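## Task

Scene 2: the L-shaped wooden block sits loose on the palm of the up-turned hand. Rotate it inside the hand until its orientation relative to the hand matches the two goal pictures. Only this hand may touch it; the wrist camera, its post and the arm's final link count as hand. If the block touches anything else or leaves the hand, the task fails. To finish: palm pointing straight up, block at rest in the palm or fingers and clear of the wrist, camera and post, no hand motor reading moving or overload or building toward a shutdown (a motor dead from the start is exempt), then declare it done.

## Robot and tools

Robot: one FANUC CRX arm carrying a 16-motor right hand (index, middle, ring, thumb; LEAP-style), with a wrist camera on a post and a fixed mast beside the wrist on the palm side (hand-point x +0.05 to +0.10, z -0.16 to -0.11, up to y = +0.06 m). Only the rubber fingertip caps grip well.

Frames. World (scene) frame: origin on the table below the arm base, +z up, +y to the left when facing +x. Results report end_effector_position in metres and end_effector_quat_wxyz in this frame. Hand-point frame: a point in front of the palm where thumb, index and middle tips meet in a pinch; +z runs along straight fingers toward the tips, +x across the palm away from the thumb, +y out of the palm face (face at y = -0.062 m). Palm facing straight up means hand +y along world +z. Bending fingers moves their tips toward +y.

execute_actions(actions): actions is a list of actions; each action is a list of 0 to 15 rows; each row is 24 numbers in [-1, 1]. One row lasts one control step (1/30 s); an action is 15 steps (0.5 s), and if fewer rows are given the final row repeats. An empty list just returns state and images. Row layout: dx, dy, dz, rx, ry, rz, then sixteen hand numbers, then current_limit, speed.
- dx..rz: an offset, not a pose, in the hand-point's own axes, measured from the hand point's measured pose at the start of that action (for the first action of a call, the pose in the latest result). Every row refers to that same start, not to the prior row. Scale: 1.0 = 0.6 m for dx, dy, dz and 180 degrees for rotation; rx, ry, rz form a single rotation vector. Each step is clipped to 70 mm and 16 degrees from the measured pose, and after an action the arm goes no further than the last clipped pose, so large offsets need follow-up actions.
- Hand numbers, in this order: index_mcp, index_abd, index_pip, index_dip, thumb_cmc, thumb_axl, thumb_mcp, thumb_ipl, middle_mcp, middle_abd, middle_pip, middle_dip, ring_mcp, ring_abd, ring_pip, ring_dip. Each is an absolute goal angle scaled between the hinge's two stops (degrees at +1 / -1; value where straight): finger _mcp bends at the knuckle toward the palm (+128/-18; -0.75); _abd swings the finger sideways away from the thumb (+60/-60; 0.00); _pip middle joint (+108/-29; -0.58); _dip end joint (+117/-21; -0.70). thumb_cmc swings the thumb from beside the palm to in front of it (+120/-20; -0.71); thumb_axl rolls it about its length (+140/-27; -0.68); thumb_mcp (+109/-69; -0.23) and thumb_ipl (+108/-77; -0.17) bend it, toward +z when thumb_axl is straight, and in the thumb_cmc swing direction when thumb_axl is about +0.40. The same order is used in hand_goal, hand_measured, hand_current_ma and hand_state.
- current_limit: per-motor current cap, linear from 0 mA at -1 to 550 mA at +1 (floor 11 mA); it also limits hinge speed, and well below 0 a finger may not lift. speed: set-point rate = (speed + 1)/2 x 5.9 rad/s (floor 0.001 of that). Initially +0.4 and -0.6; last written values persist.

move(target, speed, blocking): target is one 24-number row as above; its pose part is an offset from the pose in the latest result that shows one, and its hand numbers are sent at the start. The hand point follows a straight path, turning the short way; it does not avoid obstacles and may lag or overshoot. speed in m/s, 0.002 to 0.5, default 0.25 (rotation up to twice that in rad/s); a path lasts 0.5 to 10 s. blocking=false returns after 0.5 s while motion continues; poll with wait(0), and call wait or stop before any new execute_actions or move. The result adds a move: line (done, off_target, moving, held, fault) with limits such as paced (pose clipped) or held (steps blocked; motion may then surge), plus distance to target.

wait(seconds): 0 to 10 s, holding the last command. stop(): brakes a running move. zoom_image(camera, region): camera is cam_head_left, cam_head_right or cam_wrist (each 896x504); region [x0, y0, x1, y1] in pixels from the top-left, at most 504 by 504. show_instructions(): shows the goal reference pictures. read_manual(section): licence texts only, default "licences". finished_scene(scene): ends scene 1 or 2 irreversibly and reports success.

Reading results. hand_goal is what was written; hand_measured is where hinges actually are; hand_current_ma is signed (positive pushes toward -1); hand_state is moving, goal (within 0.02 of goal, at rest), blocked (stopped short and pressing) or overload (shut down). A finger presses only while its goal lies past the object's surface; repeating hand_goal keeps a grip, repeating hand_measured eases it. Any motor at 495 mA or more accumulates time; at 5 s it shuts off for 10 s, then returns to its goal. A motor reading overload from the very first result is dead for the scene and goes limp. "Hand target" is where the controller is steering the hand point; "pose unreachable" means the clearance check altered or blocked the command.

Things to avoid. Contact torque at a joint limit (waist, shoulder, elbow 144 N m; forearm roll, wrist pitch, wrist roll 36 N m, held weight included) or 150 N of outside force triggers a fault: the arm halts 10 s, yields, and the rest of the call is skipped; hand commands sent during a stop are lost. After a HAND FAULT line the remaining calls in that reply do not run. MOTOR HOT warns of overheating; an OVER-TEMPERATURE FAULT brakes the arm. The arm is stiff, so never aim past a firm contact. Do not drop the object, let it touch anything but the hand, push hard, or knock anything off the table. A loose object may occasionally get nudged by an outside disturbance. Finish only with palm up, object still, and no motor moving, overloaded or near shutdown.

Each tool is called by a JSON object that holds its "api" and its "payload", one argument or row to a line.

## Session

{"api": "show_instructions", "payload": {

}}

{"api": "execute_actions", "payload": {
  "actions": []
}}

Reference images for this scene: goal picture from the wrist camera place, goal picture looking into the palm.

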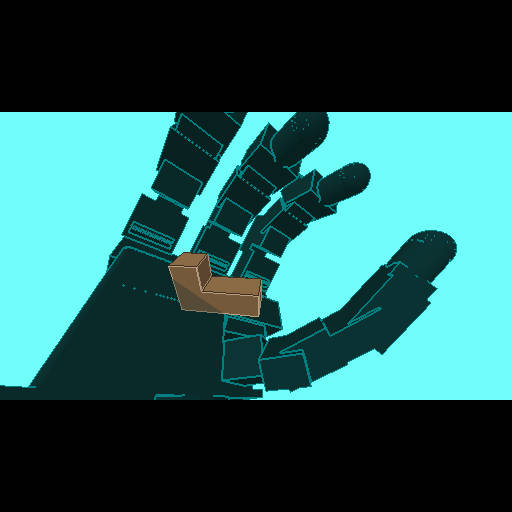

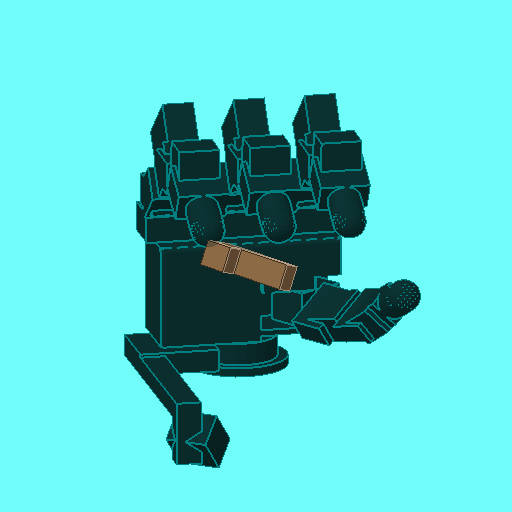

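Scene clock: 0.00 s.
end_effector_position=(+0.6004, -0.0171, +0.4368) hand_goal=(-0.046, +0.000, +0.008, -0.280, +0.104, -0.266, -0.032, +0.018, -0.046, +0.000, +0.008, -0.280, -0.046, +0.000, +0.008, -0.280) hand_measured=(-0.060, +0.000, +0.006, -0.282, +0.088, -0.270, -0.034, +0.016, -0.064, +0.000, +0.006, -0.282, -0.060, +0.000, +0.006, -0.282) hand_current_ma=(-84, +0, -13, -13, -84, -27, -14, -12, -94, +0, -13, -12, -84, +0, -13, -14) hand_state=(goal, goal, goal, goal, goal, goal, goal, goal, goal, goal, goal, goal, goal, goal, goal, goal) hand_current_limit=0.40 hand_speed=-0.60 end_effector_quat_wxyz=(+0.697, +0.705, +0.069, +0.110)
Joint positions: [ 0.469  0.552  0.372 -1.597  1.746  1.33 ]
Joint velocities: [-0.     0.001  0.001  0.001  0.001 -0.001]
Hand target: +0.600, -0.017, +0.437; +0.697, +0.705, +0.069, +0.110
camera_calibration (this result's frames):
cam_wrist: T_world_to_cam=[[-0.811972, -0.156232, 0.5624, 0.264041], [-0.526318, 0.612559, -0.589712, 0.539772], [-0.252371, -0.774831, -0.579608, 0.511832], [0, 0, 0, 1]] pos_world=[0.627657, 0.107192, 0.466476]

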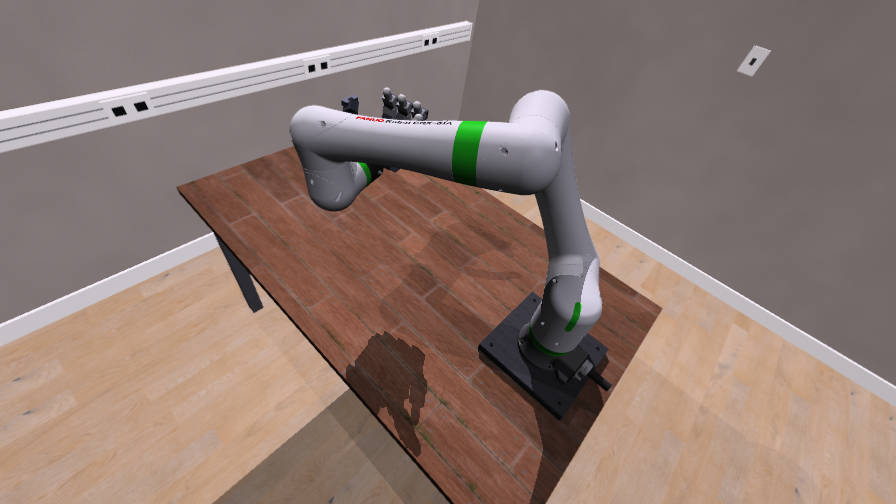

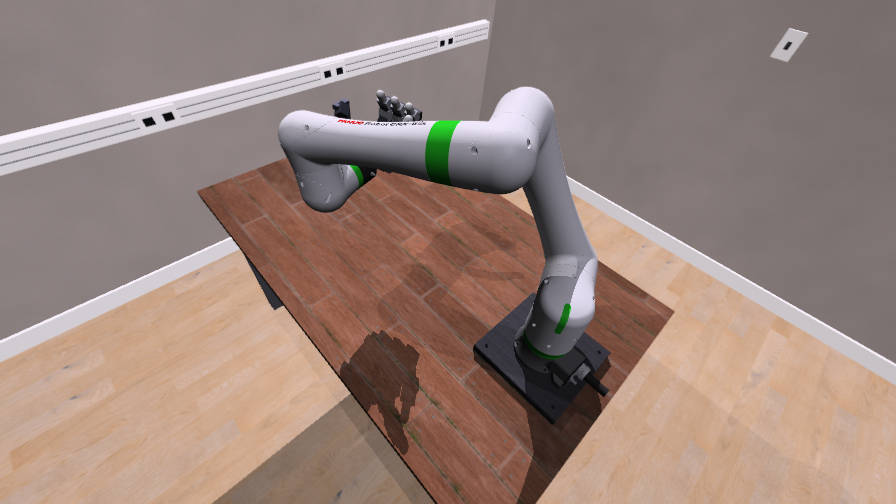

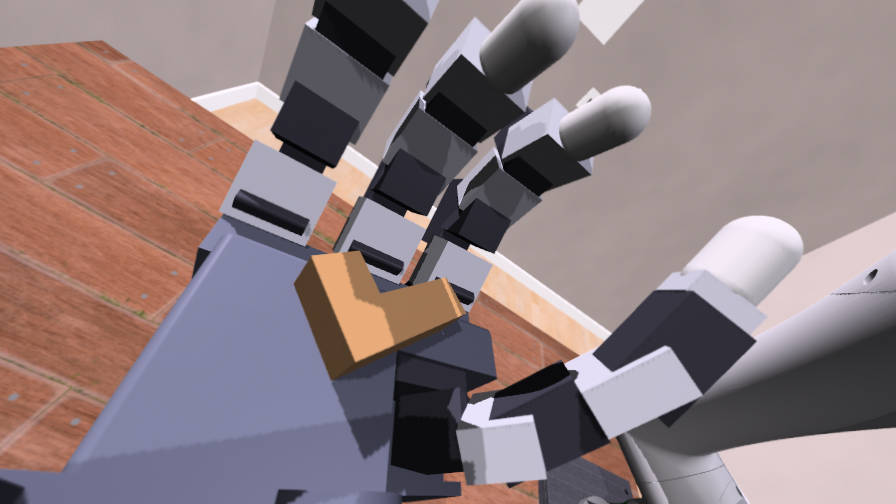

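{"api": "zoom_image", "payload": {
  "camera": "cam_wrist",
  "region": [260, 220, 520, 400]
}}

Region (260, 220, 520, 400) of cam_wrist's 896x504 image, scaled by 1.938, with more detail than that image has; it fills the top 349 rows of this view, and the rest is white.

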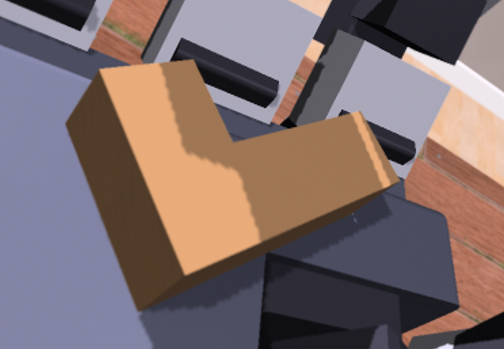

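{"api": "execute_actions", "payload": {
  "actions": [
    [[0,0,0,0,0,0,-0.5,-0.2,0.008,-0.28,-0.429,-0.126,0.2,0.881,0.25,0,0.345,0.449,-0.2,0.2,0.008,-0.28,0.4,0.2]],
    [[0,0,0,0,0,0,-0.5,-0.2,0.008,-0.28,-0.429,-0.126,0.4,0.881,0.3,0,0.345,0.449,-0.2,0.2,0.008,-0.28,0.4,0.2]],
    [[0,0,0,0,0,0,-0.5,-0.2,0.008,-0.28,-0.429,-0.126,0.533,0.881,0.425,0,0.345,0.449,-0.2,0.2,0.008,-0.28,0.4,-0.6]]
  ]
}}

Scene clock: 121.50 s.
end_effector_position=(+0.6004, -0.0171, +0.4368) hand_goal=(-0.500, -0.200, +0.008, -0.280, -0.430, -0.126, +0.532, +0.880, +0.424, +0.000, +0.344, +0.448, -0.200, +0.200, +0.008, -0.280) hand_measured=(-0.508, -0.198, +0.006, -0.282, -0.438, -0.128, +0.508, +0.876, +0.414, +0.000, +0.344, +0.446, -0.206, +0.196, +0.006, -0.282) hand_current_ma=(-43, +11, -10, -13, -43, -11, -157, -31, -53, +0, -2, -11, -30, -14, -10, -13) hand_state=(goal, goal, goal, goal, goal, goal, blocked, goal, goal, goal, goal, goal, goal, goal, goal, goal) hand_current_limit=0.40 hand_speed=-0.60 end_effector_quat_wxyz=(+0.697, +0.705, +0.069, +0.110)
Joint positions: [ 0.469  0.552  0.372 -1.597  1.746  1.33 ]
Joint velocities: [ 0.     0.    -0.    -0.     0.002  0.001]
Hand target: +0.600, -0.017, +0.437; +0.697, +0.705, +0.069, +0.110
Off the commanded pose: 0.000 m, 0 deg.
camera_calibration (this result's frames):
cam_wrist: T_world_to_cam=[[-0.811972, -0.156232, 0.562399, 0.264041], [-0.526318, 0.612559, -0.589712, 0.539772], [-0.252371, -0.774831, -0.579609, 0.511832], [0, 0, 0, 1]] pos_world=[0.627657, 0.107192, 0.466476]

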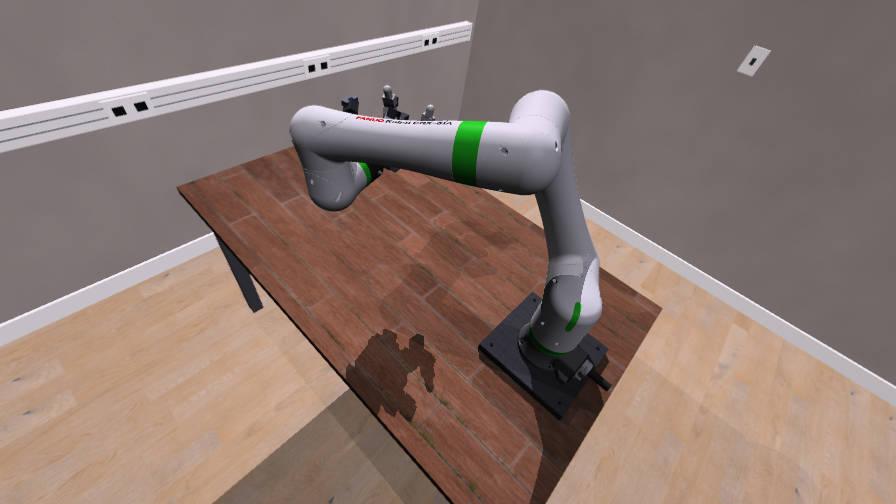

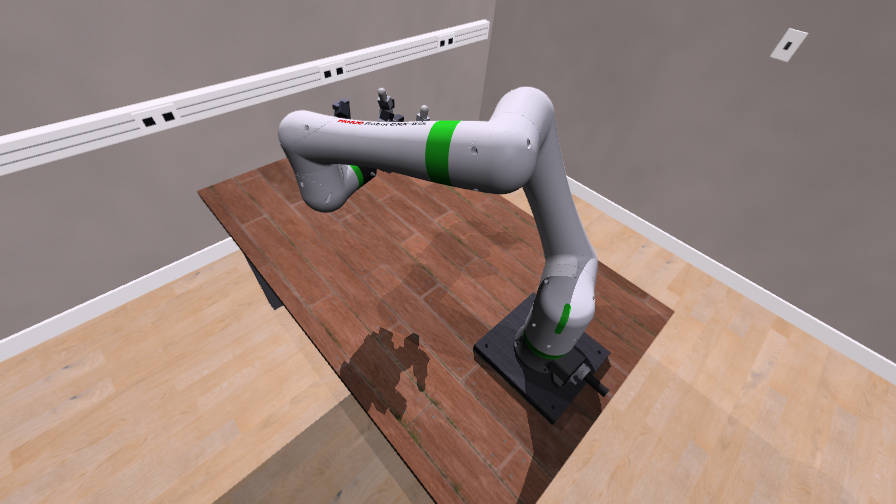

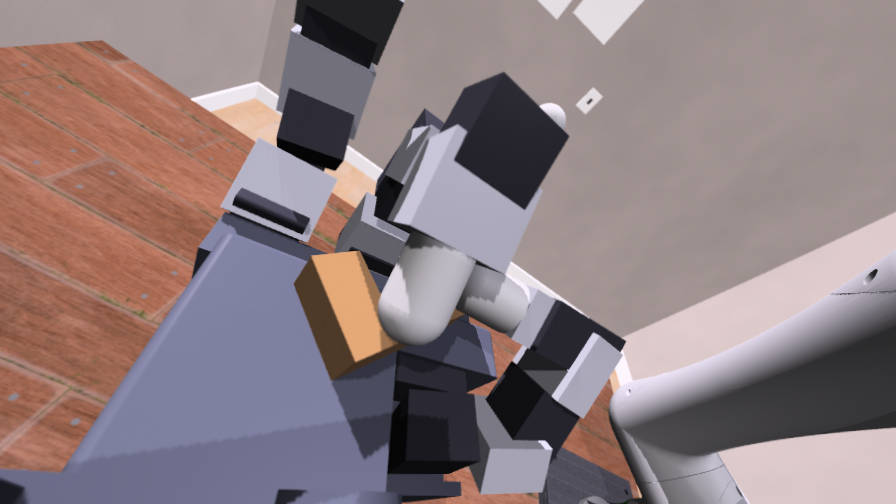

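{"api": "execute_actions", "payload": {
  "actions": [
    [[0,0,0,0,0,0,-0.5,-0.2,0.008,-0.28,-0.429,-0.126,0.533,0.881,0.46,0,0.345,0.449,-0.2,0.2,0.008,-0.28,0.4,0],[0,0,0,0,0,0,-0.5,-0.2,0.008,-0.28,-0.429,-0.126,0.533,0.881,0.46,0,0.345,0.449,-0.2,0.2,0.008,-0.28,0.4,0],[0,0,0,0,0,0,-0.5,-0.2,0.008,-0.28,-0.429,-0.126,0.533,0.881,0.46,0,0.345,0.449,-0.2,0.2,0.008,-0.28,0.4,0],[0,0,0,0,0,0,-0.5,-0.2,0.008,-0.28,-0.476,-0.107,0.547,0.894,0.46,0,0.345,0.449,-0.2,0.2,0.008,-0.28,0.4,0],[0,0,0,0,0,0,-0.5,-0.2,0.008,-0.28,-0.476,-0.107,0.547,0.894,0.46,0,0.345,0.449,-0.2,0.2,0.008,-0.28,0.4,0],[0,0,0,0,0,0,-0.5,-0.2,0.008,-0.28,-0.524,-0.088,0.561,0.906,0.46,0,0.345,0.449,-0.2,0.2,0.008,-0.28,0.4,0],[0,0,0,0,0,0,-0.5,-0.2,0.008,-0.28,-0.524,-0.088,0.561,0.906,0.46,0,0.345,0.449,-0.2,0.2,0.008,-0.28,0.4,0],[0,0,0,0,0,0,-0.5,-0.2,0.008,-0.28,-0.571,-0.069,0.575,0.919,0.46,0,0.345,0.449,-0.2,0.2,0.008,-0.28,0.4,0],[0,0,0,0,0,0,-0.5,-0.2,0.008,-0.28,-0.571,-0.069,0.575,0.919,0.46,0,0.345,0.449,-0.2,0.2,0.008,-0.28,0.4,0],[0,0,0,0,0,0,-0.5,-0.2,0.008,-0.28,-0.619,-0.049,0.59,0.932,0.46,0,0.345,0.449,-0.2,0.2,0.008,-0.28,0.4,0],[0,0,0,0,0,0,-0.5,-0.2,0.008,-0.28,-0.619,-0.049,0.59,0.932,0.46,0,0.345,0.449,-0.2,0.2,0.008,-0.28,0.4,0],[0,0,0,0,0,0,-0.5,-0.2,0.008,-0.28,-0.666,-0.03,0.604,0.944,0.46,0,0.345,0.449,-0.2,0.2,0.008,-0.28,0.4,0],[0,0,0,0,0,0,-0.5,-0.2,0.008,-0.28,-0.666,-0.03,0.604,0.944,0.46,0,0.345,0.449,-0.2,0.2,0.008,-0.28,0.4,0],[0,0,0,0,0,0,-0.5,-0.2,0.008,-0.28,-0.714,-0.011,0.618,0.957,0.46,0,0.345,0.449,-0.2,0.2,0.008,-0.28,0.4,0]]
  ]
}}

{"api": "wait", "payload": {
  "seconds": 0.3
}}

Scene clock: 143.40 s.
end_effector_position=(+0.6004, -0.0171, +0.4368) hand_goal=(-0.500, -0.200, +0.008, -0.280, -0.714, -0.012, +0.618, +0.956, +0.460, +0.000, +0.344, +0.448, -0.200, +0.200, +0.008, -0.280) hand_measured=(-0.508, -0.198, +0.006, -0.282, -0.670, -0.032, +0.594, +0.934, +0.422, +0.000, +0.336, +0.446, -0.206, +0.196, +0.006, -0.282) hand_current_ma=(-43, +11, -10, -13, +70, -51, -82, -71, -201, +0, -42, -11, -30, -14, -10, -13) hand_state=(goal, goal, goal, goal, moving, moving, moving, moving, blocked, goal, goal, goal, goal, goal, goal, goal) hand_current_limit=0.40 hand_speed=0.00 end_effector_quat_wxyz=(+0.697, +0.705, +0.069, +0.110)
Joint positions: [ 0.469  0.552  0.372 -1.597  1.746  1.33 ]
Joint velocities: [ 0.    -0.     0.001 -0.001  0.001 -0.   ]
Hand target: +0.600, -0.017, +0.437; +0.697, +0.705, +0.069, +0.110
Off the commanded pose: 0.000 m, 0 deg.
camera_calibration (this result's frames):
cam_wrist: T_world_to_cam=[[-0.811972, -0.156232, 0.562399, 0.264041], [-0.526317, 0.612559, -0.589713, 0.539772], [-0.252371, -0.774831, -0.579609, 0.511832], [0, 0, 0, 1]] pos_world=[0.627657, 0.107192, 0.466476]

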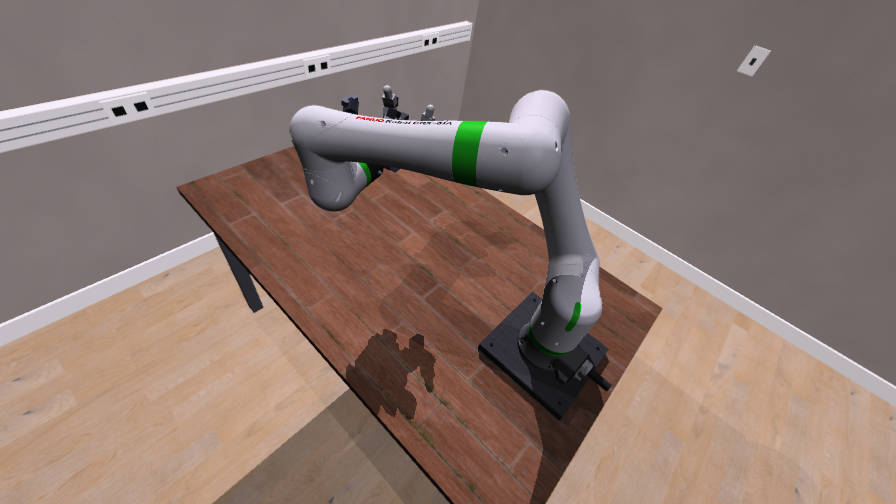

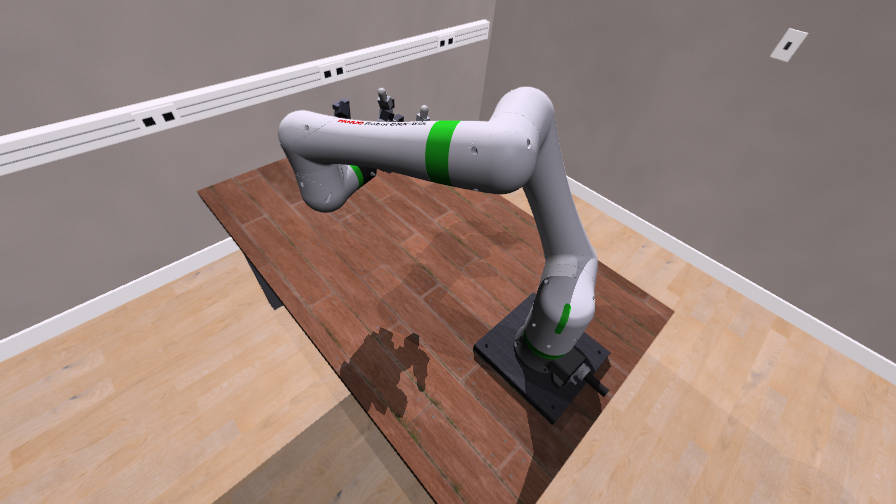

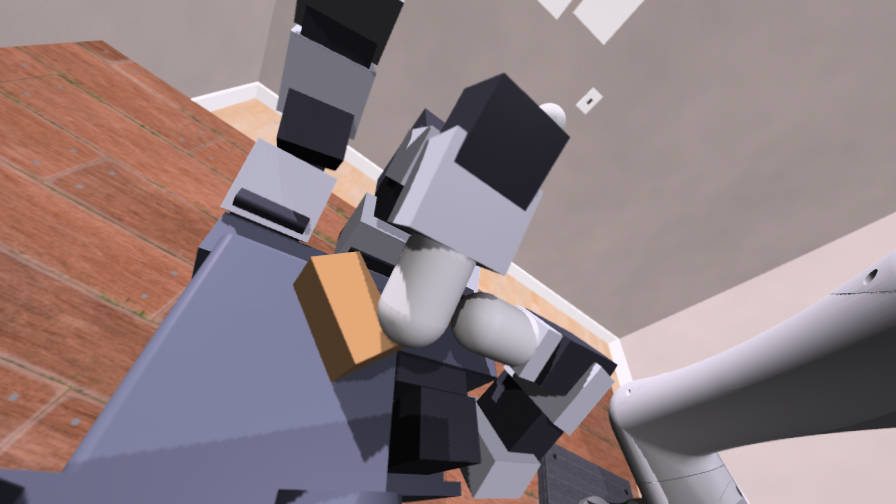

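Scene clock: 143.70 s.
end_effector_position=(+0.6004, -0.0171, +0.4368) hand_goal=(-0.500, -0.200, +0.008, -0.280, -0.714, -0.012, +0.618, +0.956, +0.460, +0.000, +0.344, +0.448, -0.200, +0.200, +0.008, -0.280) hand_measured=(-0.508, -0.198, +0.006, -0.282, -0.716, -0.018, +0.614, +0.954, +0.422, +0.000, +0.336, +0.446, -0.206, +0.196, +0.006, -0.282) hand_current_ma=(-43, +11, -10, -13, -13, -36, -23, -10, -201, +0, -42, -11, -30, -14, -10, -13) hand_state=(goal, goal, goal, goal, goal, goal, goal, goal, blocked, goal, goal, goal, goal, goal, goal, goal) hand_current_limit=0.40 hand_speed=0.00 end_effector_quat_wxyz=(+0.697, +0.705, +0.069, +0.110)
Joint positions: [ 0.469  0.552  0.372 -1.597  1.746  1.33 ]
Joint velocities: [ 0.     0.     0.    -0.    -0.001 -0.   ]
Hand target: +0.600, -0.017, +0.437; +0.697, +0.705, +0.069, +0.110
Off the commanded pose: 0.000 m, 0 deg.
wait: 0.30 s; at rest by 0.23 s
camera_calibration (this result's frames):
cam_wrist: T_world_to_cam=[[-0.811972, -0.156232, 0.562399, 0.264041], [-0.526318, 0.612559, -0.589712, 0.539772], [-0.252371, -0.774831, -0.579609, 0.511832], [0, 0, 0, 1]] pos_world=[0.627657, 0.107192, 0.466476]

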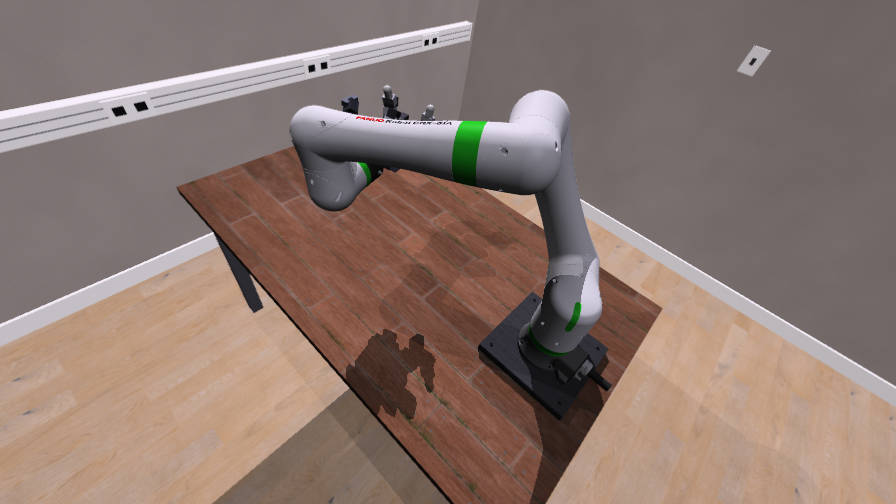

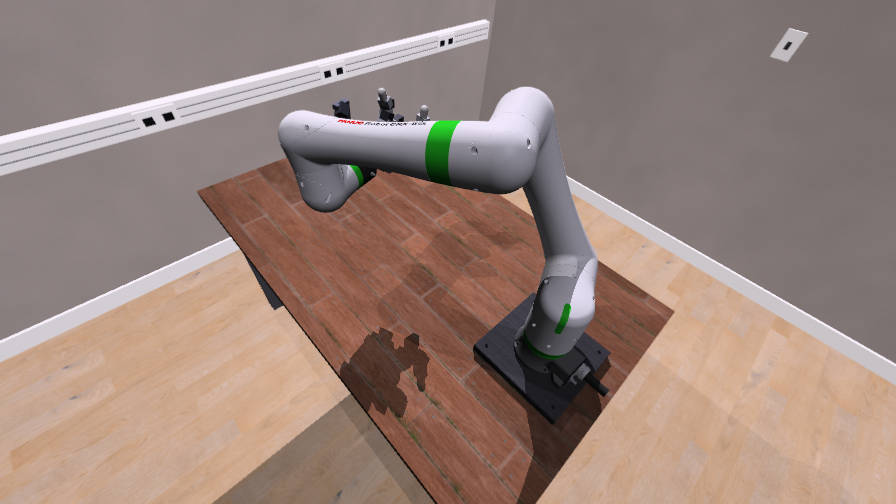

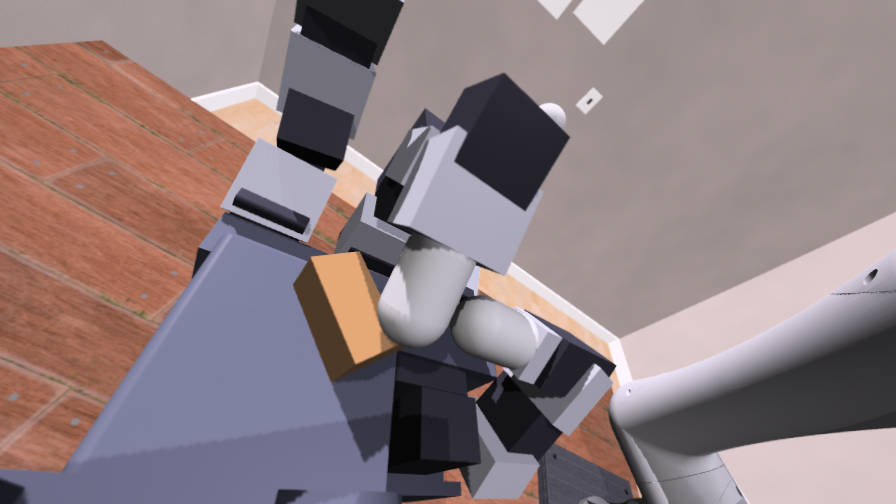

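{"api": "execute_actions", "payload": {
  "actions": [
    [[0,0,0,0,0,0,-0.5,-0.2,0.008,-0.28,-0.714,-0.011,0.45,0.957,0.44,0,0.345,0.449,-0.2,0.2,0.008,-0.28,0.4,0],[0,0,0,0,0,0,-0.5,-0.2,0.008,-0.28,-0.714,-0.011,0.45,0.957,0.44,0,0.345,0.449,-0.2,0.2,0.008,-0.28,0.4,0],[0,0,0,0,0,0,-0.5,-0.2,0.008,-0.28,-0.714,-0.011,0.4,0.957,0.44,0,0.345,0.449,-0.2,0.2,0.008,-0.28,0.4,0],[0,0,0,0,0,0,-0.5,-0.2,0.008,-0.28,-0.6,-0.1,0.38,0.92,0.44,0,0.345,0.449,-0.2,0.2,0.008,-0.28,0.4,0],[0,0,0,0,0,0,-0.5,-0.2,0.008,-0.28,-0.6,-0.1,0.38,0.92,0.44,0,0.345,0.449,-0.2,0.2,0.008,-0.28,0.4,0],[0,0,0,0,0,0,-0.5,-0.2,0.008,-0.28,-0.429,-0.126,0.38,0.881,0.44,0,0.345,0.449,-0.2,0.2,0.008,-0.28,0.4,0],[0,0,0,0,0,0,-0.5,-0.2,0.008,-0.28,-0.429,-0.126,0.38,0.881,0.44,0,0.345,0.449,-0.2,0.2,0.008,-0.28,0.4,0],[0,0,0,0,0,0,-0.5,-0.2,0.008,-0.28,-0.429,-0.126,0.38,0.881,0.44,0,0.345,0.449,-0.2,0.2,0.008,-0.28,0.4,0],[0,0,0,0,0,0,-0.5,-0.2,0.008,-0.28,-0.429,-0.126,0.38,0.881,0.44,0,0.345,0.449,-0.2,0.2,0.008,-0.28,0.4,0],[0,0,0,0,0,0,-0.5,-0.2,0.008,-0.28,-0.429,-0.126,0.533,0.881,0.44,0,0.345,0.449,-0.2,0.2,0.008,-0.28,0.4,0],[0,0,0,0,0,0,-0.5,-0.2,0.008,-0.28,-0.429,-0.126,0.533,0.881,0.44,0,0.345,0.449,-0.2,0.2,0.008,-0.28,0.4,0],[0,0,0,0,0,0,-0.5,-0.2,0.008,-0.28,-0.429,-0.126,0.533,0.881,0.44,0,0.345,0.449,-0.2,0.2,0.008,-0.28,0.4,0],[0,0,0,0,0,0,-0.5,-0.2,0.008,-0.28,-0.429,-0.126,0.533,0.881,0.44,0,0.345,0.449,-0.2,0.2,0.008,-0.28,0.4,0],[0,0,0,0,0,0,-0.5,-0.2,0.008,-0.28,-0.429,-0.175,0.546,0.917,0.44,0,0.345,0.449,-0.2,0.2,0.008,-0.28,0.4,0]],
    [[0,0,0,0,0,0,-0.5,-0.2,0.008,-0.28,-0.429,-0.175,0.546,0.917,0.44,0,0.345,0.449,-0.2,0.2,0.008,-0.28,0.4,0],[0,0,0,0,0,0,-0.5,-0.2,0.008,-0.28,-0.429,-0.175,0.546,0.917,0.44,0,0.345,0.449,-0.2,0.2,0.008,-0.28,0.4,0],[0,0,0,0,0,0,-0.5,-0.2,0.008,-0.28,-0.476,-0.157,0.558,0.931,0.44,0,0.345,0.449,-0.2,0.2,0.008,-0.28,0.4,0],[0,0,0,0,0,0,-0.5,-0.2,0.008,-0.28,-0.476,-0.157,0.558,0.931,0.44,0,0.345,0.449,-0.2,0.2,0.008,-0.28,0.4,0],[0,0,0,0,0,0,-0.5,-0.2,0.008,-0.28,-0.476,-0.157,0.558,0.931,0.44,0,0.345,0.449,-0.2,0.2,0.008,-0.28,0.4,0],[0,0,0,0,0,0,-0.5,-0.2,0.008,-0.28,-0.524,-0.139,0.571,0.945,0.44,0,0.345,0.449,-0.2,0.2,0.008,-0.28,0.4,0],[0,0,0,0,0,0,-0.5,-0.2,0.008,-0.28,-0.524,-0.139,0.571,0.945,0.44,0,0.345,0.449,-0.2,0.2,0.008,-0.28,0.4,0],[0,0,0,0,0,0,-0.5,-0.2,0.008,-0.28,-0.524,-0.139,0.571,0.945,0.44,0,0.345,0.449,-0.2,0.2,0.008,-0.28,0.4,0],[0,0,0,0,0,0,-0.5,-0.2,0.008,-0.28,-0.571,-0.121,0.583,0.959,0.44,0,0.345,0.449,-0.2,0.2,0.008,-0.28,0.4,0]]
  ]
}}

Scene clock: 197.27 s.
end_effector_position=(+0.6004, -0.0171, +0.4368) hand_goal=(-0.500, -0.200, +0.008, -0.280, -0.572, -0.122, +0.582, +0.958, +0.440, +0.000, +0.344, +0.448, -0.200, +0.200, +0.008, -0.280) hand_measured=(-0.508, -0.198, +0.006, -0.282, -0.576, -0.114, +0.542, +0.892, +0.422, +0.000, +0.336, +0.444, -0.206, +0.196, +0.006, -0.282) hand_current_ma=(-43, +11, -10, -13, -23, +59, -262, -385, -98, +0, -43, -18, -30, -14, -10, -13) hand_state=(goal, goal, goal, goal, goal, goal, blocked, blocked, goal, goal, goal, goal, goal, goal, goal, goal) hand_current_limit=0.40 hand_speed=0.00 end_effector_quat_wxyz=(+0.697, +0.705, +0.069, +0.110)
Joint positions: [ 0.469  0.552  0.372 -1.597  1.746  1.33 ]
Joint velocities: [-0.     0.001 -0.     0.001  0.001 -0.001]
Hand target: +0.600, -0.017, +0.437; +0.697, +0.705, +0.069, +0.110
Off the commanded pose: 0.000 m, 0 deg.
camera_calibration (this result's frames):
cam_wrist: T_world_to_cam=[[-0.811972, -0.156232, 0.562399, 0.264041], [-0.526317, 0.612559, -0.589713, 0.539772], [-0.252371, -0.774831, -0.579609, 0.511832], [0, 0, 0, 1]] pos_world=[0.627657, 0.107192, 0.466476]

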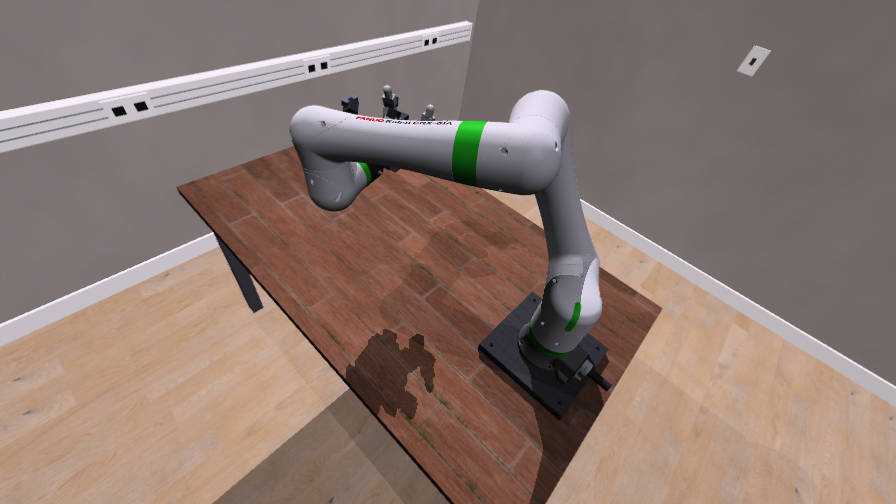

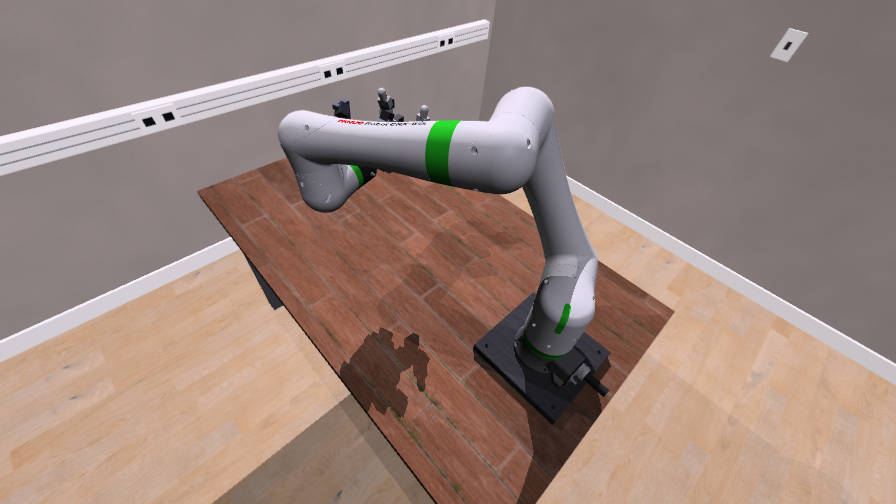

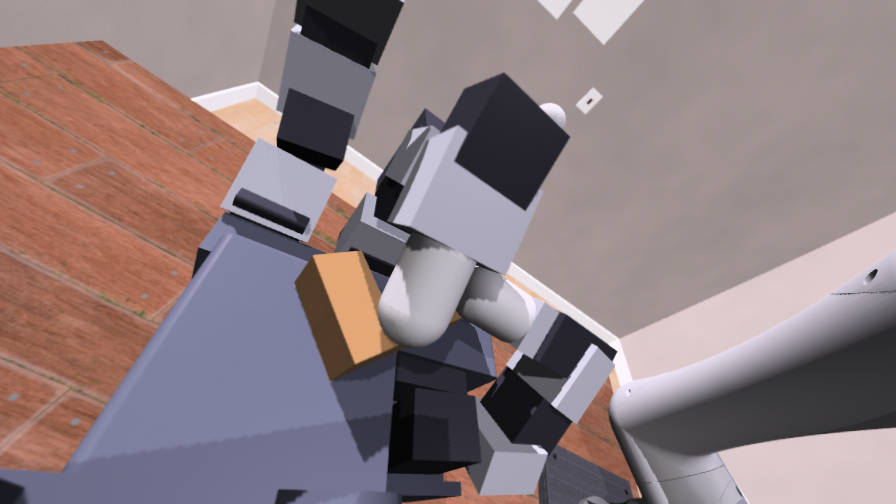

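{"api": "execute_actions", "payload": {
  "actions": [
    [[0,0,0,0,0,0,-0.5,-0.2,0.008,-0.28,-0.619,-0.103,0.595,0.972,0.435,0,0.345,0.449,-0.2,0.2,0.008,-0.28,0.6,-0.3],[0,0,0,0,0,0,-0.5,-0.2,0.008,-0.28,-0.619,-0.103,0.595,0.972,0.435,0,0.345,0.449,-0.2,0.2,0.008,-0.28,0.6,-0.3],[0,0,0,0,0,0,-0.5,-0.2,0.008,-0.28,-0.619,-0.103,0.595,0.972,0.435,0,0.345,0.449,-0.2,0.2,0.008,-0.28,0.6,-0.3],[0,0,0,0,0,0,-0.5,-0.2,0.008,-0.28,-0.619,-0.103,0.595,0.972,0.435,0,0.345,0.449,-0.2,0.2,0.008,-0.28,0.6,-0.3],[0,0,0,0,0,0,-0.5,-0.2,0.008,-0.28,-0.666,-0.085,0.608,0.986,0.435,0,0.345,0.449,-0.2,0.2,0.008,-0.28,0.6,-0.3],[0,0,0,0,0,0,-0.5,-0.2,0.008,-0.28,-0.666,-0.085,0.608,0.986,0.435,0,0.345,0.449,-0.2,0.2,0.008,-0.28,0.6,-0.3],[0,0,0,0,0,0,-0.5,-0.2,0.008,-0.28,-0.666,-0.085,0.608,0.986,0.435,0,0.345,0.449,-0.2,0.2,0.008,-0.28,0.6,-0.3],[0,0,0,0,0,0,-0.5,-0.2,0.008,-0.28,-0.666,-0.085,0.608,0.986,0.435,0,0.345,0.449,-0.2,0.2,0.008,-0.28,0.6,-0.3],[0,0,0,0,0,0,-0.5,-0.2,0.008,-0.28,-0.714,-0.067,0.62,1,0.435,0,0.345,0.449,-0.2,0.2,0.008,-0.28,0.6,-0.3]]
  ]
}}

Scene clock: 218.97 s.
end_effector_position=(+0.6004, -0.0171, +0.4368) hand_goal=(-0.500, -0.200, +0.008, -0.280, -0.714, -0.068, +0.620, +1.000, +0.434, +0.000, +0.344, +0.448, -0.200, +0.200, +0.008, -0.280) hand_measured=(-0.508, -0.198, +0.006, -0.282, -0.726, -0.054, +0.576, +0.950, +0.422, +0.000, +0.334, +0.444, -0.206, +0.196, +0.006, -0.282) hand_current_ma=(-43, +11, -10, -13, -64, +102, -286, -323, -66, +0, -52, -18, -30, -14, -10, -13) hand_state=(goal, goal, goal, goal, moving, moving, blocked, moving, goal, goal, goal, moving, goal, goal, goal, goal) hand_current_limit=0.60 hand_speed=-0.30 end_effector_quat_wxyz=(+0.697, +0.705, +0.069, +0.110)
Joint positions: [ 0.469  0.552  0.372 -1.597  1.746  1.33 ]
Joint velocities: [-0.    -0.     0.     0.001 -0.     0.001]
Hand target: +0.600, -0.017, +0.437; +0.697, +0.705, +0.069, +0.110
Off the commanded pose: 0.000 m, 0 deg.
camera_calibration (this result's frames):
cam_wrist: T_world_to_cam=[[-0.811972, -0.156232, 0.562399, 0.264041], [-0.526317, 0.612559, -0.589713, 0.539772], [-0.252371, -0.774831, -0.579609, 0.511832], [0, 0, 0, 1]] pos_world=[0.627657, 0.107192, 0.466476]

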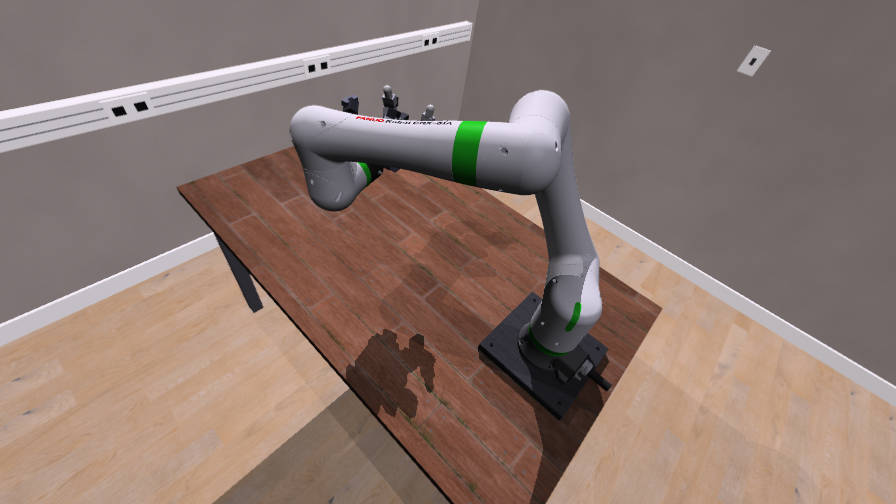

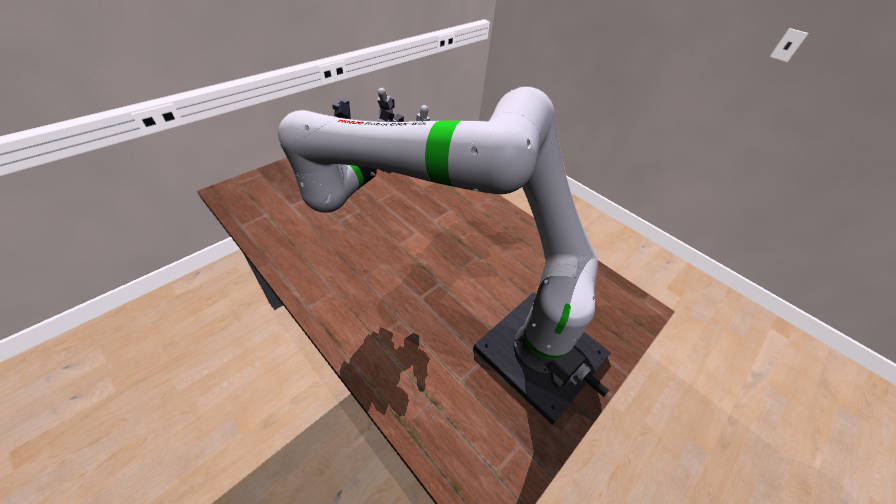

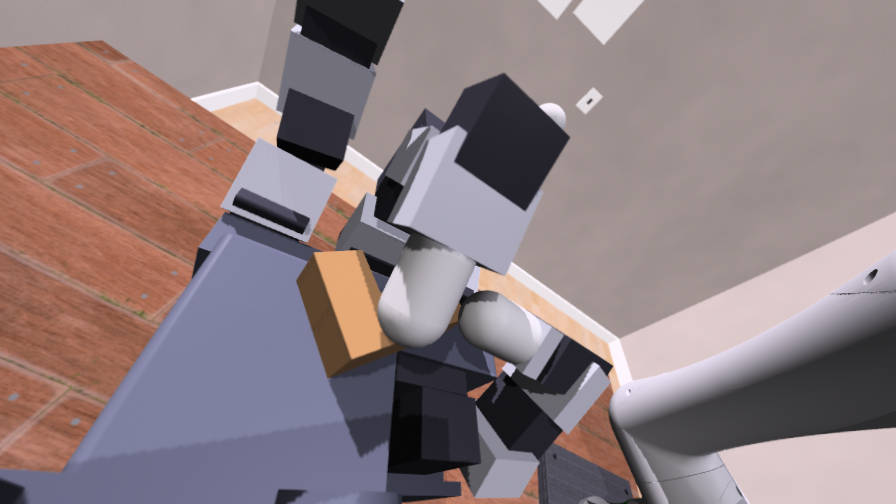

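{"api": "execute_actions", "payload": {
  "actions": [
    [[0,0,0,0,0,0,-0.5,-0.2,0.008,-0.28,-0.714,0.1,0.3,0.9,0.445,0,0.345,0.449,0.1,0.1,0.737,0.29,0.4,0.3]],
    [[0,0,0,0,0,0,-0.5,-0.2,0.008,-0.28,-0.714,0.1,0.3,0.9,0.445,0,0.345,0.449,0.33,0.1,0.737,0.29,0.4,0],[0,0,0,0,0,0,-0.5,-0.2,0.008,-0.28,-0.714,0.1,0.3,0.9,0.445,0,0.345,0.449,0.33,0.1,0.737,0.29,0.4,0],[0,0,0,0,0,0,-0.5,-0.2,0.008,-0.28,-0.714,0.1,0.3,0.9,0.445,0,0.345,0.449,0.33,0.1,0.737,0.29,0.4,0],[0,0,0,0,0,0,-0.5,-0.2,0.008,-0.28,-0.714,0.1,0.3,0.9,0.445,0,0.345,0.449,0.33,0.1,0.737,0.29,0.4,0],[0,0,0,0,0,0,-0.5,-0.2,0.008,-0.28,-0.714,0.1,0.3,0.9,0.445,0,0.345,0.449,0.33,0.1,0.737,0.29,0.4,0],[0,0,0,0,0,0,-0.5,-0.2,0.008,-0.28,-0.714,0.1,0.3,0.9,0.445,0,0.345,0.449,0.33,0.1,0.737,0.29,0.4,0],[0,0,0,0,0,0,-0.5,-0.2,0.008,-0.28,-0.714,0.1,0.3,0.9,0.445,0,0.345,0.449,0.33,0.1,0.737,0.29,0.4,0],[0,0,0,0,0,0,-0.5,-0.2,0.008,-0.28,-0.714,0.1,0.3,0.9,0.445,0,0.345,0.449,0.342,0.45,0.737,0.29,0.4,0]],
    [[0,0,0,0,0,0,-0.5,-0.2,0.008,-0.28,-0.714,0.1,0.3,0.9,0.445,0,0.345,0.449,0.328,0.514,0.763,0.306,0.4,-0.2],[0,0,0,0,0,0,-0.5,-0.2,0.008,-0.28,-0.714,0.1,0.3,0.9,0.445,0,0.345,0.449,0.328,0.514,0.763,0.306,0.4,-0.2],[0,0,0,0,0,0,-0.5,-0.2,0.008,-0.28,-0.714,0.1,0.3,0.9,0.445,0,0.345,0.449,0.315,0.578,0.79,0.321,0.4,-0.2],[0,0,0,0,0,0,-0.5,-0.2,0.008,-0.28,-0.714,0.1,0.3,0.9,0.445,0,0.345,0.449,0.315,0.578,0.79,0.321,0.4,-0.2],[0,0,0,0,0,0,-0.5,-0.2,0.008,-0.28,-0.714,0.1,0.3,0.9,0.445,0,0.345,0.449,0.315,0.578,0.79,0.321,0.4,-0.2],[0,0,0,0,0,0,-0.5,-0.2,0.008,-0.28,-0.714,0.1,0.3,0.9,0.445,0,0.345,0.449,0.301,0.642,0.816,0.337,0.4,-0.2],[0,0,0,0,0,0,-0.5,-0.2,0.008,-0.28,-0.714,0.1,0.3,0.9,0.445,0,0.345,0.449,0.301,0.642,0.816,0.337,0.4,-0.2],[0,0,0,0,0,0,-0.5,-0.2,0.008,-0.28,-0.714,0.1,0.3,0.9,0.445,0,0.345,0.449,0.301,0.642,0.816,0.337,0.4,-0.2],[0,0,0,0,0,0,-0.5,-0.2,0.008,-0.28,-0.714,0.1,0.3,0.9,0.445,0,0.345,0.449,0.288,0.706,0.843,0.352,0.4,-0.2],[0,0,0,0,0,0,-0.5,-0.2,0.008,-0.28,-0.714,0.1,0.3,0.9,0.445,0,0.345,0.449,0.288,0.706,0.843,0.352,0.4,-0.2],[0,0,0,0,0,0,-0.5,-0.2,0.008,-0.28,-0.714,0.1,0.3,0.9,0.445,0,0.345,0.449,0.288,0.706,0.843,0.352,0.4,-0.2],[0,0,0,0,0,0,-0.5,-0.2,0.008,-0.28,-0.714,0.1,0.3,0.9,0.445,0,0.345,0.449,0.274,0.77,0.869,0.368,0.4,-0.2]]
  ]
}}

Scene clock: 269.73 s.
end_effector_position=(+0.6004, -0.0171, +0.4368) hand_goal=(-0.500, -0.200, +0.008, -0.280, -0.714, +0.100, +0.300, +0.900, +0.444, +0.000, +0.344, +0.448, +0.274, +0.770, +0.868, +0.368) hand_measured=(-0.508, -0.198, +0.006, -0.282, -0.728, +0.094, +0.300, +0.904, +0.424, +0.000, +0.336, +0.444, +0.278, +0.758, +0.864, +0.362) hand_current_ma=(-43, +11, -10, -13, -73, -37, +4, +26, -111, +0, -46, -20, +16, -16, -4, -16) hand_state=(goal, goal, goal, goal, goal, goal, goal, goal, blocked, goal, goal, goal, moving, moving, moving, moving) hand_current_limit=0.40 hand_speed=-0.20 end_effector_quat_wxyz=(+0.697, +0.705, +0.069, +0.110)
Joint positions: [ 0.469  0.552  0.372 -1.597  1.746  1.33 ]
Joint velocities: [ 0.    -0.001  0.001  0.001 -0.001  0.   ]
Hand target: +0.600, -0.017, +0.437; +0.697, +0.705, +0.069, +0.110
Off the commanded pose: 0.000 m, 0 deg.
camera_calibration (this result's frames):
cam_wrist: T_world_to_cam=[[-0.811972, -0.156232, 0.562399, 0.264041], [-0.526318, 0.612559, -0.589712, 0.539772], [-0.252371, -0.774831, -0.579609, 0.511832], [0, 0, 0, 1]] pos_world=[0.627657, 0.107192, 0.466476]

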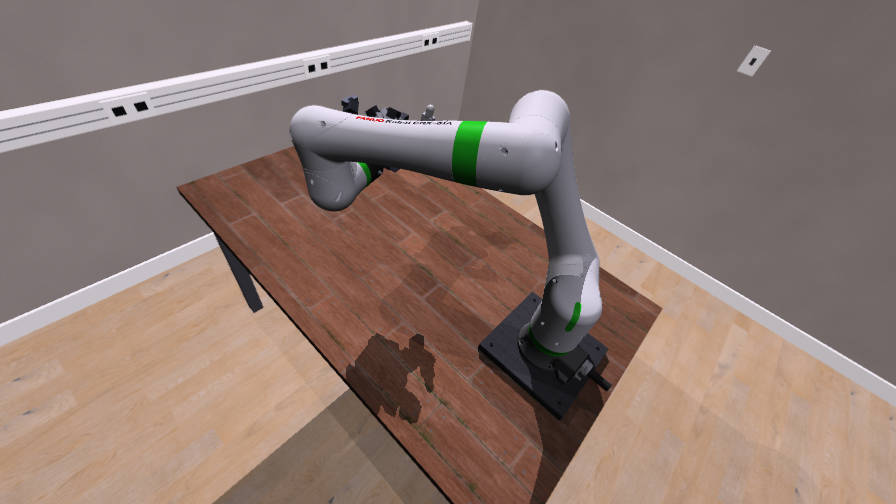

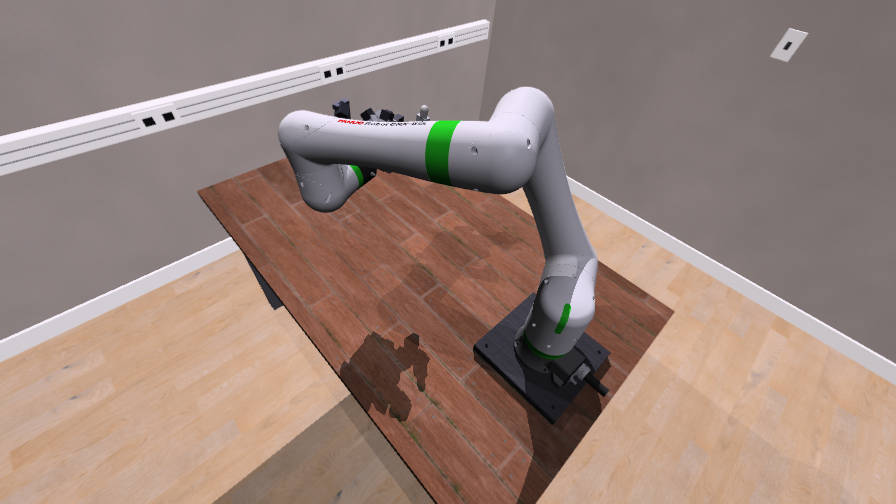

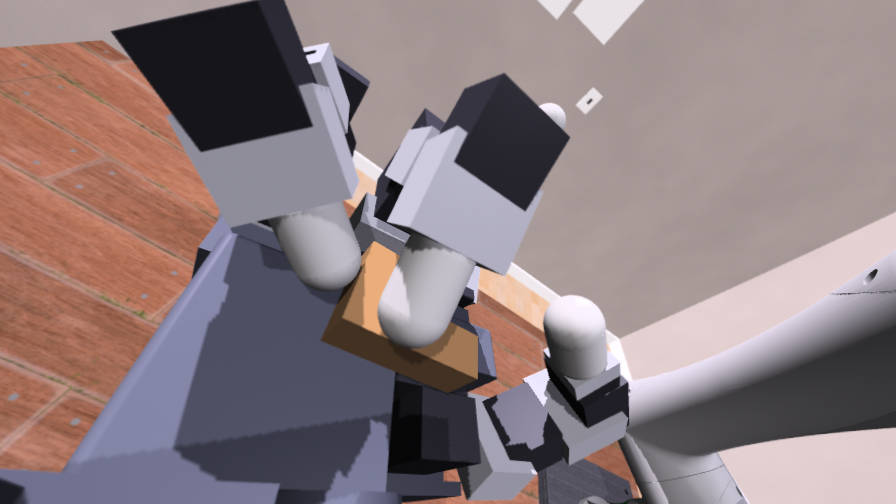

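{"api": "execute_actions", "payload": {
  "actions": [
    [[0,0,0,0,0,0,-0.5,-0.2,0.008,-0.28,-0.714,0.1,0.3,0.9,0.455,0,0.345,0.449,0.25,0.2,0.8,0.3,0.4,0],[0,0,0,0,0,0,-0.5,-0.2,0.008,-0.28,-0.714,0.1,0.3,0.9,0.455,0,0.345,0.449,0.25,0.2,0.8,0.3,0.4,0],[0,0,0,0,0,0,-0.5,-0.2,0.008,-0.28,-0.714,0.1,0.3,0.9,0.455,0,0.345,0.449,0.25,0.2,0.8,0.3,0.4,0],[0,0,0,0,0,0,-0.5,-0.2,0.008,-0.28,-0.714,0.1,0.3,0.9,0.455,0,0.345,0.449,0.25,0.2,0.8,0.3,0.4,0],[0,0,0,0,0,0,-0.5,-0.2,0.008,-0.28,-0.714,0.1,0.3,0.9,0.471,0,0.352,0.41,0.25,0.2,0.8,0.3,0.4,0],[0,0,0,0,0,0,-0.5,-0.2,0.008,-0.28,-0.714,0.1,0.3,0.9,0.471,0,0.352,0.41,0.25,0.2,0.8,0.3,0.4,0],[0,0,0,0,0,0,-0.5,-0.2,0.008,-0.28,-0.714,0.1,0.3,0.9,0.487,0,0.359,0.37,0.1,0.1,0.5,0.1,0.4,0],[0,0,0,0,0,0,-0.5,-0.2,0.008,-0.28,-0.714,0.1,0.3,0.9,0.487,0,0.359,0.37,0.1,0.1,0.5,0.1,0.4,0],[0,0,0,0,0,0,-0.5,-0.2,0.008,-0.28,-0.714,0.1,0.3,0.9,0.503,0,0.366,0.33,-0.2,0.2,0,-0.28,0.4,0],[0,0,0,0,0,0,-0.5,-0.2,0.008,-0.28,-0.714,0.1,0.3,0.9,0.503,0,0.366,0.33,-0.2,0.2,0,-0.28,0.4,0],[0,0,0,0,0,0,-0.5,-0.2,0.008,-0.28,-0.714,0.1,0.3,0.9,0.519,0,0.372,0.29,-0.2,0.2,0,-0.28,0.4,0],[0,0,0,0,0,0,-0.5,-0.2,0.008,-0.28,-0.714,0.1,0.3,0.9,0.519,0,0.372,0.29,-0.2,0.2,0,-0.28,0.4,0],[0,0,0,0,0,0,-0.5,-0.2,0.008,-0.28,-0.714,0.1,0.3,0.9,0.53,0,0.378,0.25,-0.2,0.2,0,-0.28,0.4,0]],
    [[0,0,0,0,0,0,-0.5,-0.2,0.008,-0.28,-0.714,0.1,0.3,0.9,0.53,0,0.378,0.25,-0.2,0.2,0,-0.28,0.4,0],[0,0,0,0,0,0,-0.5,-0.2,0.008,-0.28,-0.714,0.1,0.3,0.9,0.53,0,0.378,0.25,-0.2,0.2,0,-0.28,0.4,0],[0,0,0,0,0,0,-0.5,-0.2,0.008,-0.28,-0.714,0.1,0.3,0.9,0.53,0,0.378,0.25,-0.2,0.2,0,-0.28,0.4,0],[0,0,0,0,0,0,-0.5,-0.2,0.008,-0.28,-0.5,0.3,0.2,0.9,-0.1,0,0.378,0.25,-0.2,0.2,0,-0.28,0.4,0]]
  ]
}}

Scene clock: 312.70 s.
end_effector_position=(+0.6004, -0.0171, +0.4368) hand_goal=(-0.500, -0.200, +0.008, -0.280, -0.500, +0.300, +0.200, +0.900, -0.100, +0.000, +0.378, +0.250, -0.200, +0.200, +0.000, -0.280) hand_measured=(-0.508, -0.198, +0.006, -0.282, -0.518, +0.296, +0.200, +0.904, +0.116, +0.000, +0.378, +0.248, -0.206, +0.204, +0.004, -0.276) hand_current_ma=(-43, +11, -10, -13, -91, -21, +5, +26, +57, +0, -3, -11, -31, +18, +7, +18) hand_state=(goal, goal, goal, goal, goal, goal, goal, goal, moving, goal, goal, goal, goal, goal, moving, goal) hand_current_limit=0.40 hand_speed=0.00 end_effector_quat_wxyz=(+0.697, +0.705, +0.069, +0.110)
Joint positions: [ 0.469  0.552  0.372 -1.597  1.746  1.33 ]
Joint velocities: [ 0.     0.     0.001  0.     0.001 -0.001]
Hand target: +0.600, -0.017, +0.437; +0.697, +0.705, +0.069, +0.110
Off the commanded pose: 0.000 m, 0 deg.
camera_calibration (this result's frames):
cam_wrist: T_world_to_cam=[[-0.811972, -0.156232, 0.562399, 0.264041], [-0.526318, 0.612559, -0.589712, 0.539772], [-0.252371, -0.774831, -0.579609, 0.511832], [0, 0, 0, 1]] pos_world=[0.627657, 0.107192, 0.466476]

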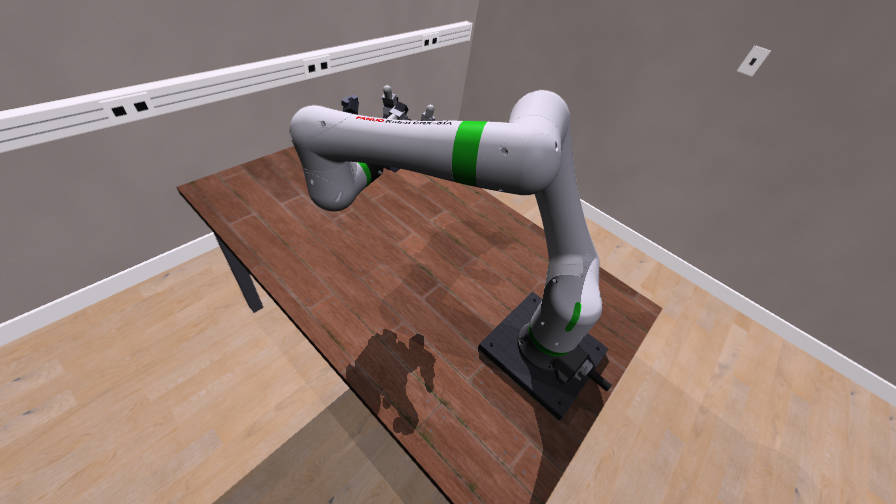

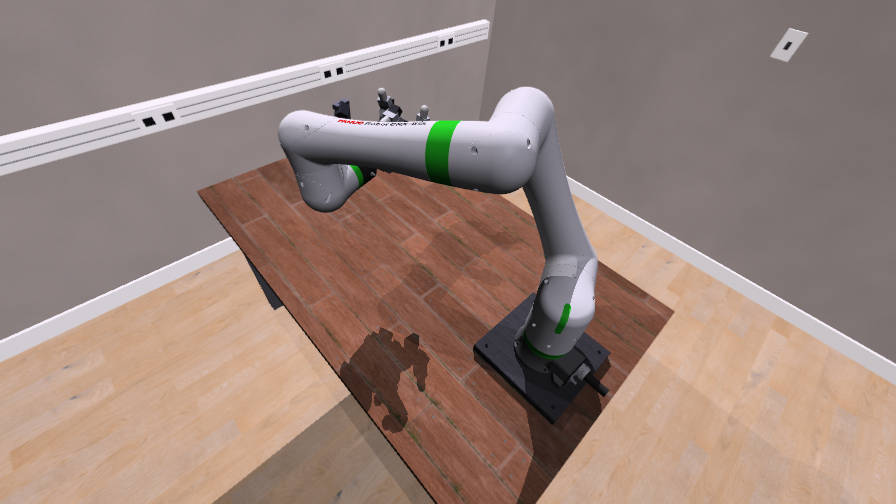

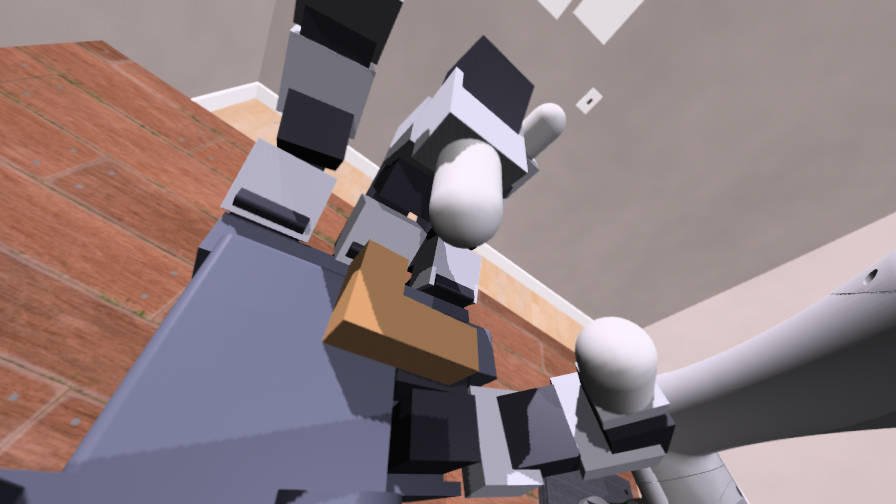

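{"api": "zoom_image", "payload": {
  "camera": "cam_wrist",
  "region": [290, 210, 530, 410]
}}

Region (290, 210, 530, 410) of cam_wrist's 896x504 image, scaled by 2.100, with more detail than that image has.

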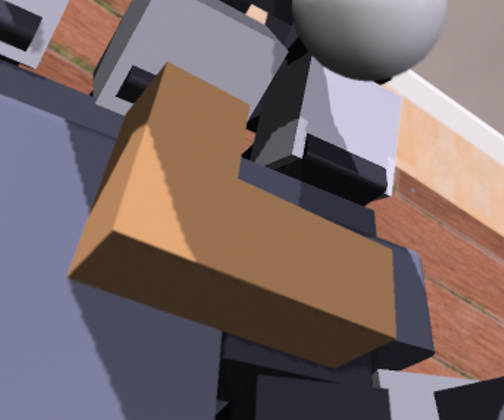

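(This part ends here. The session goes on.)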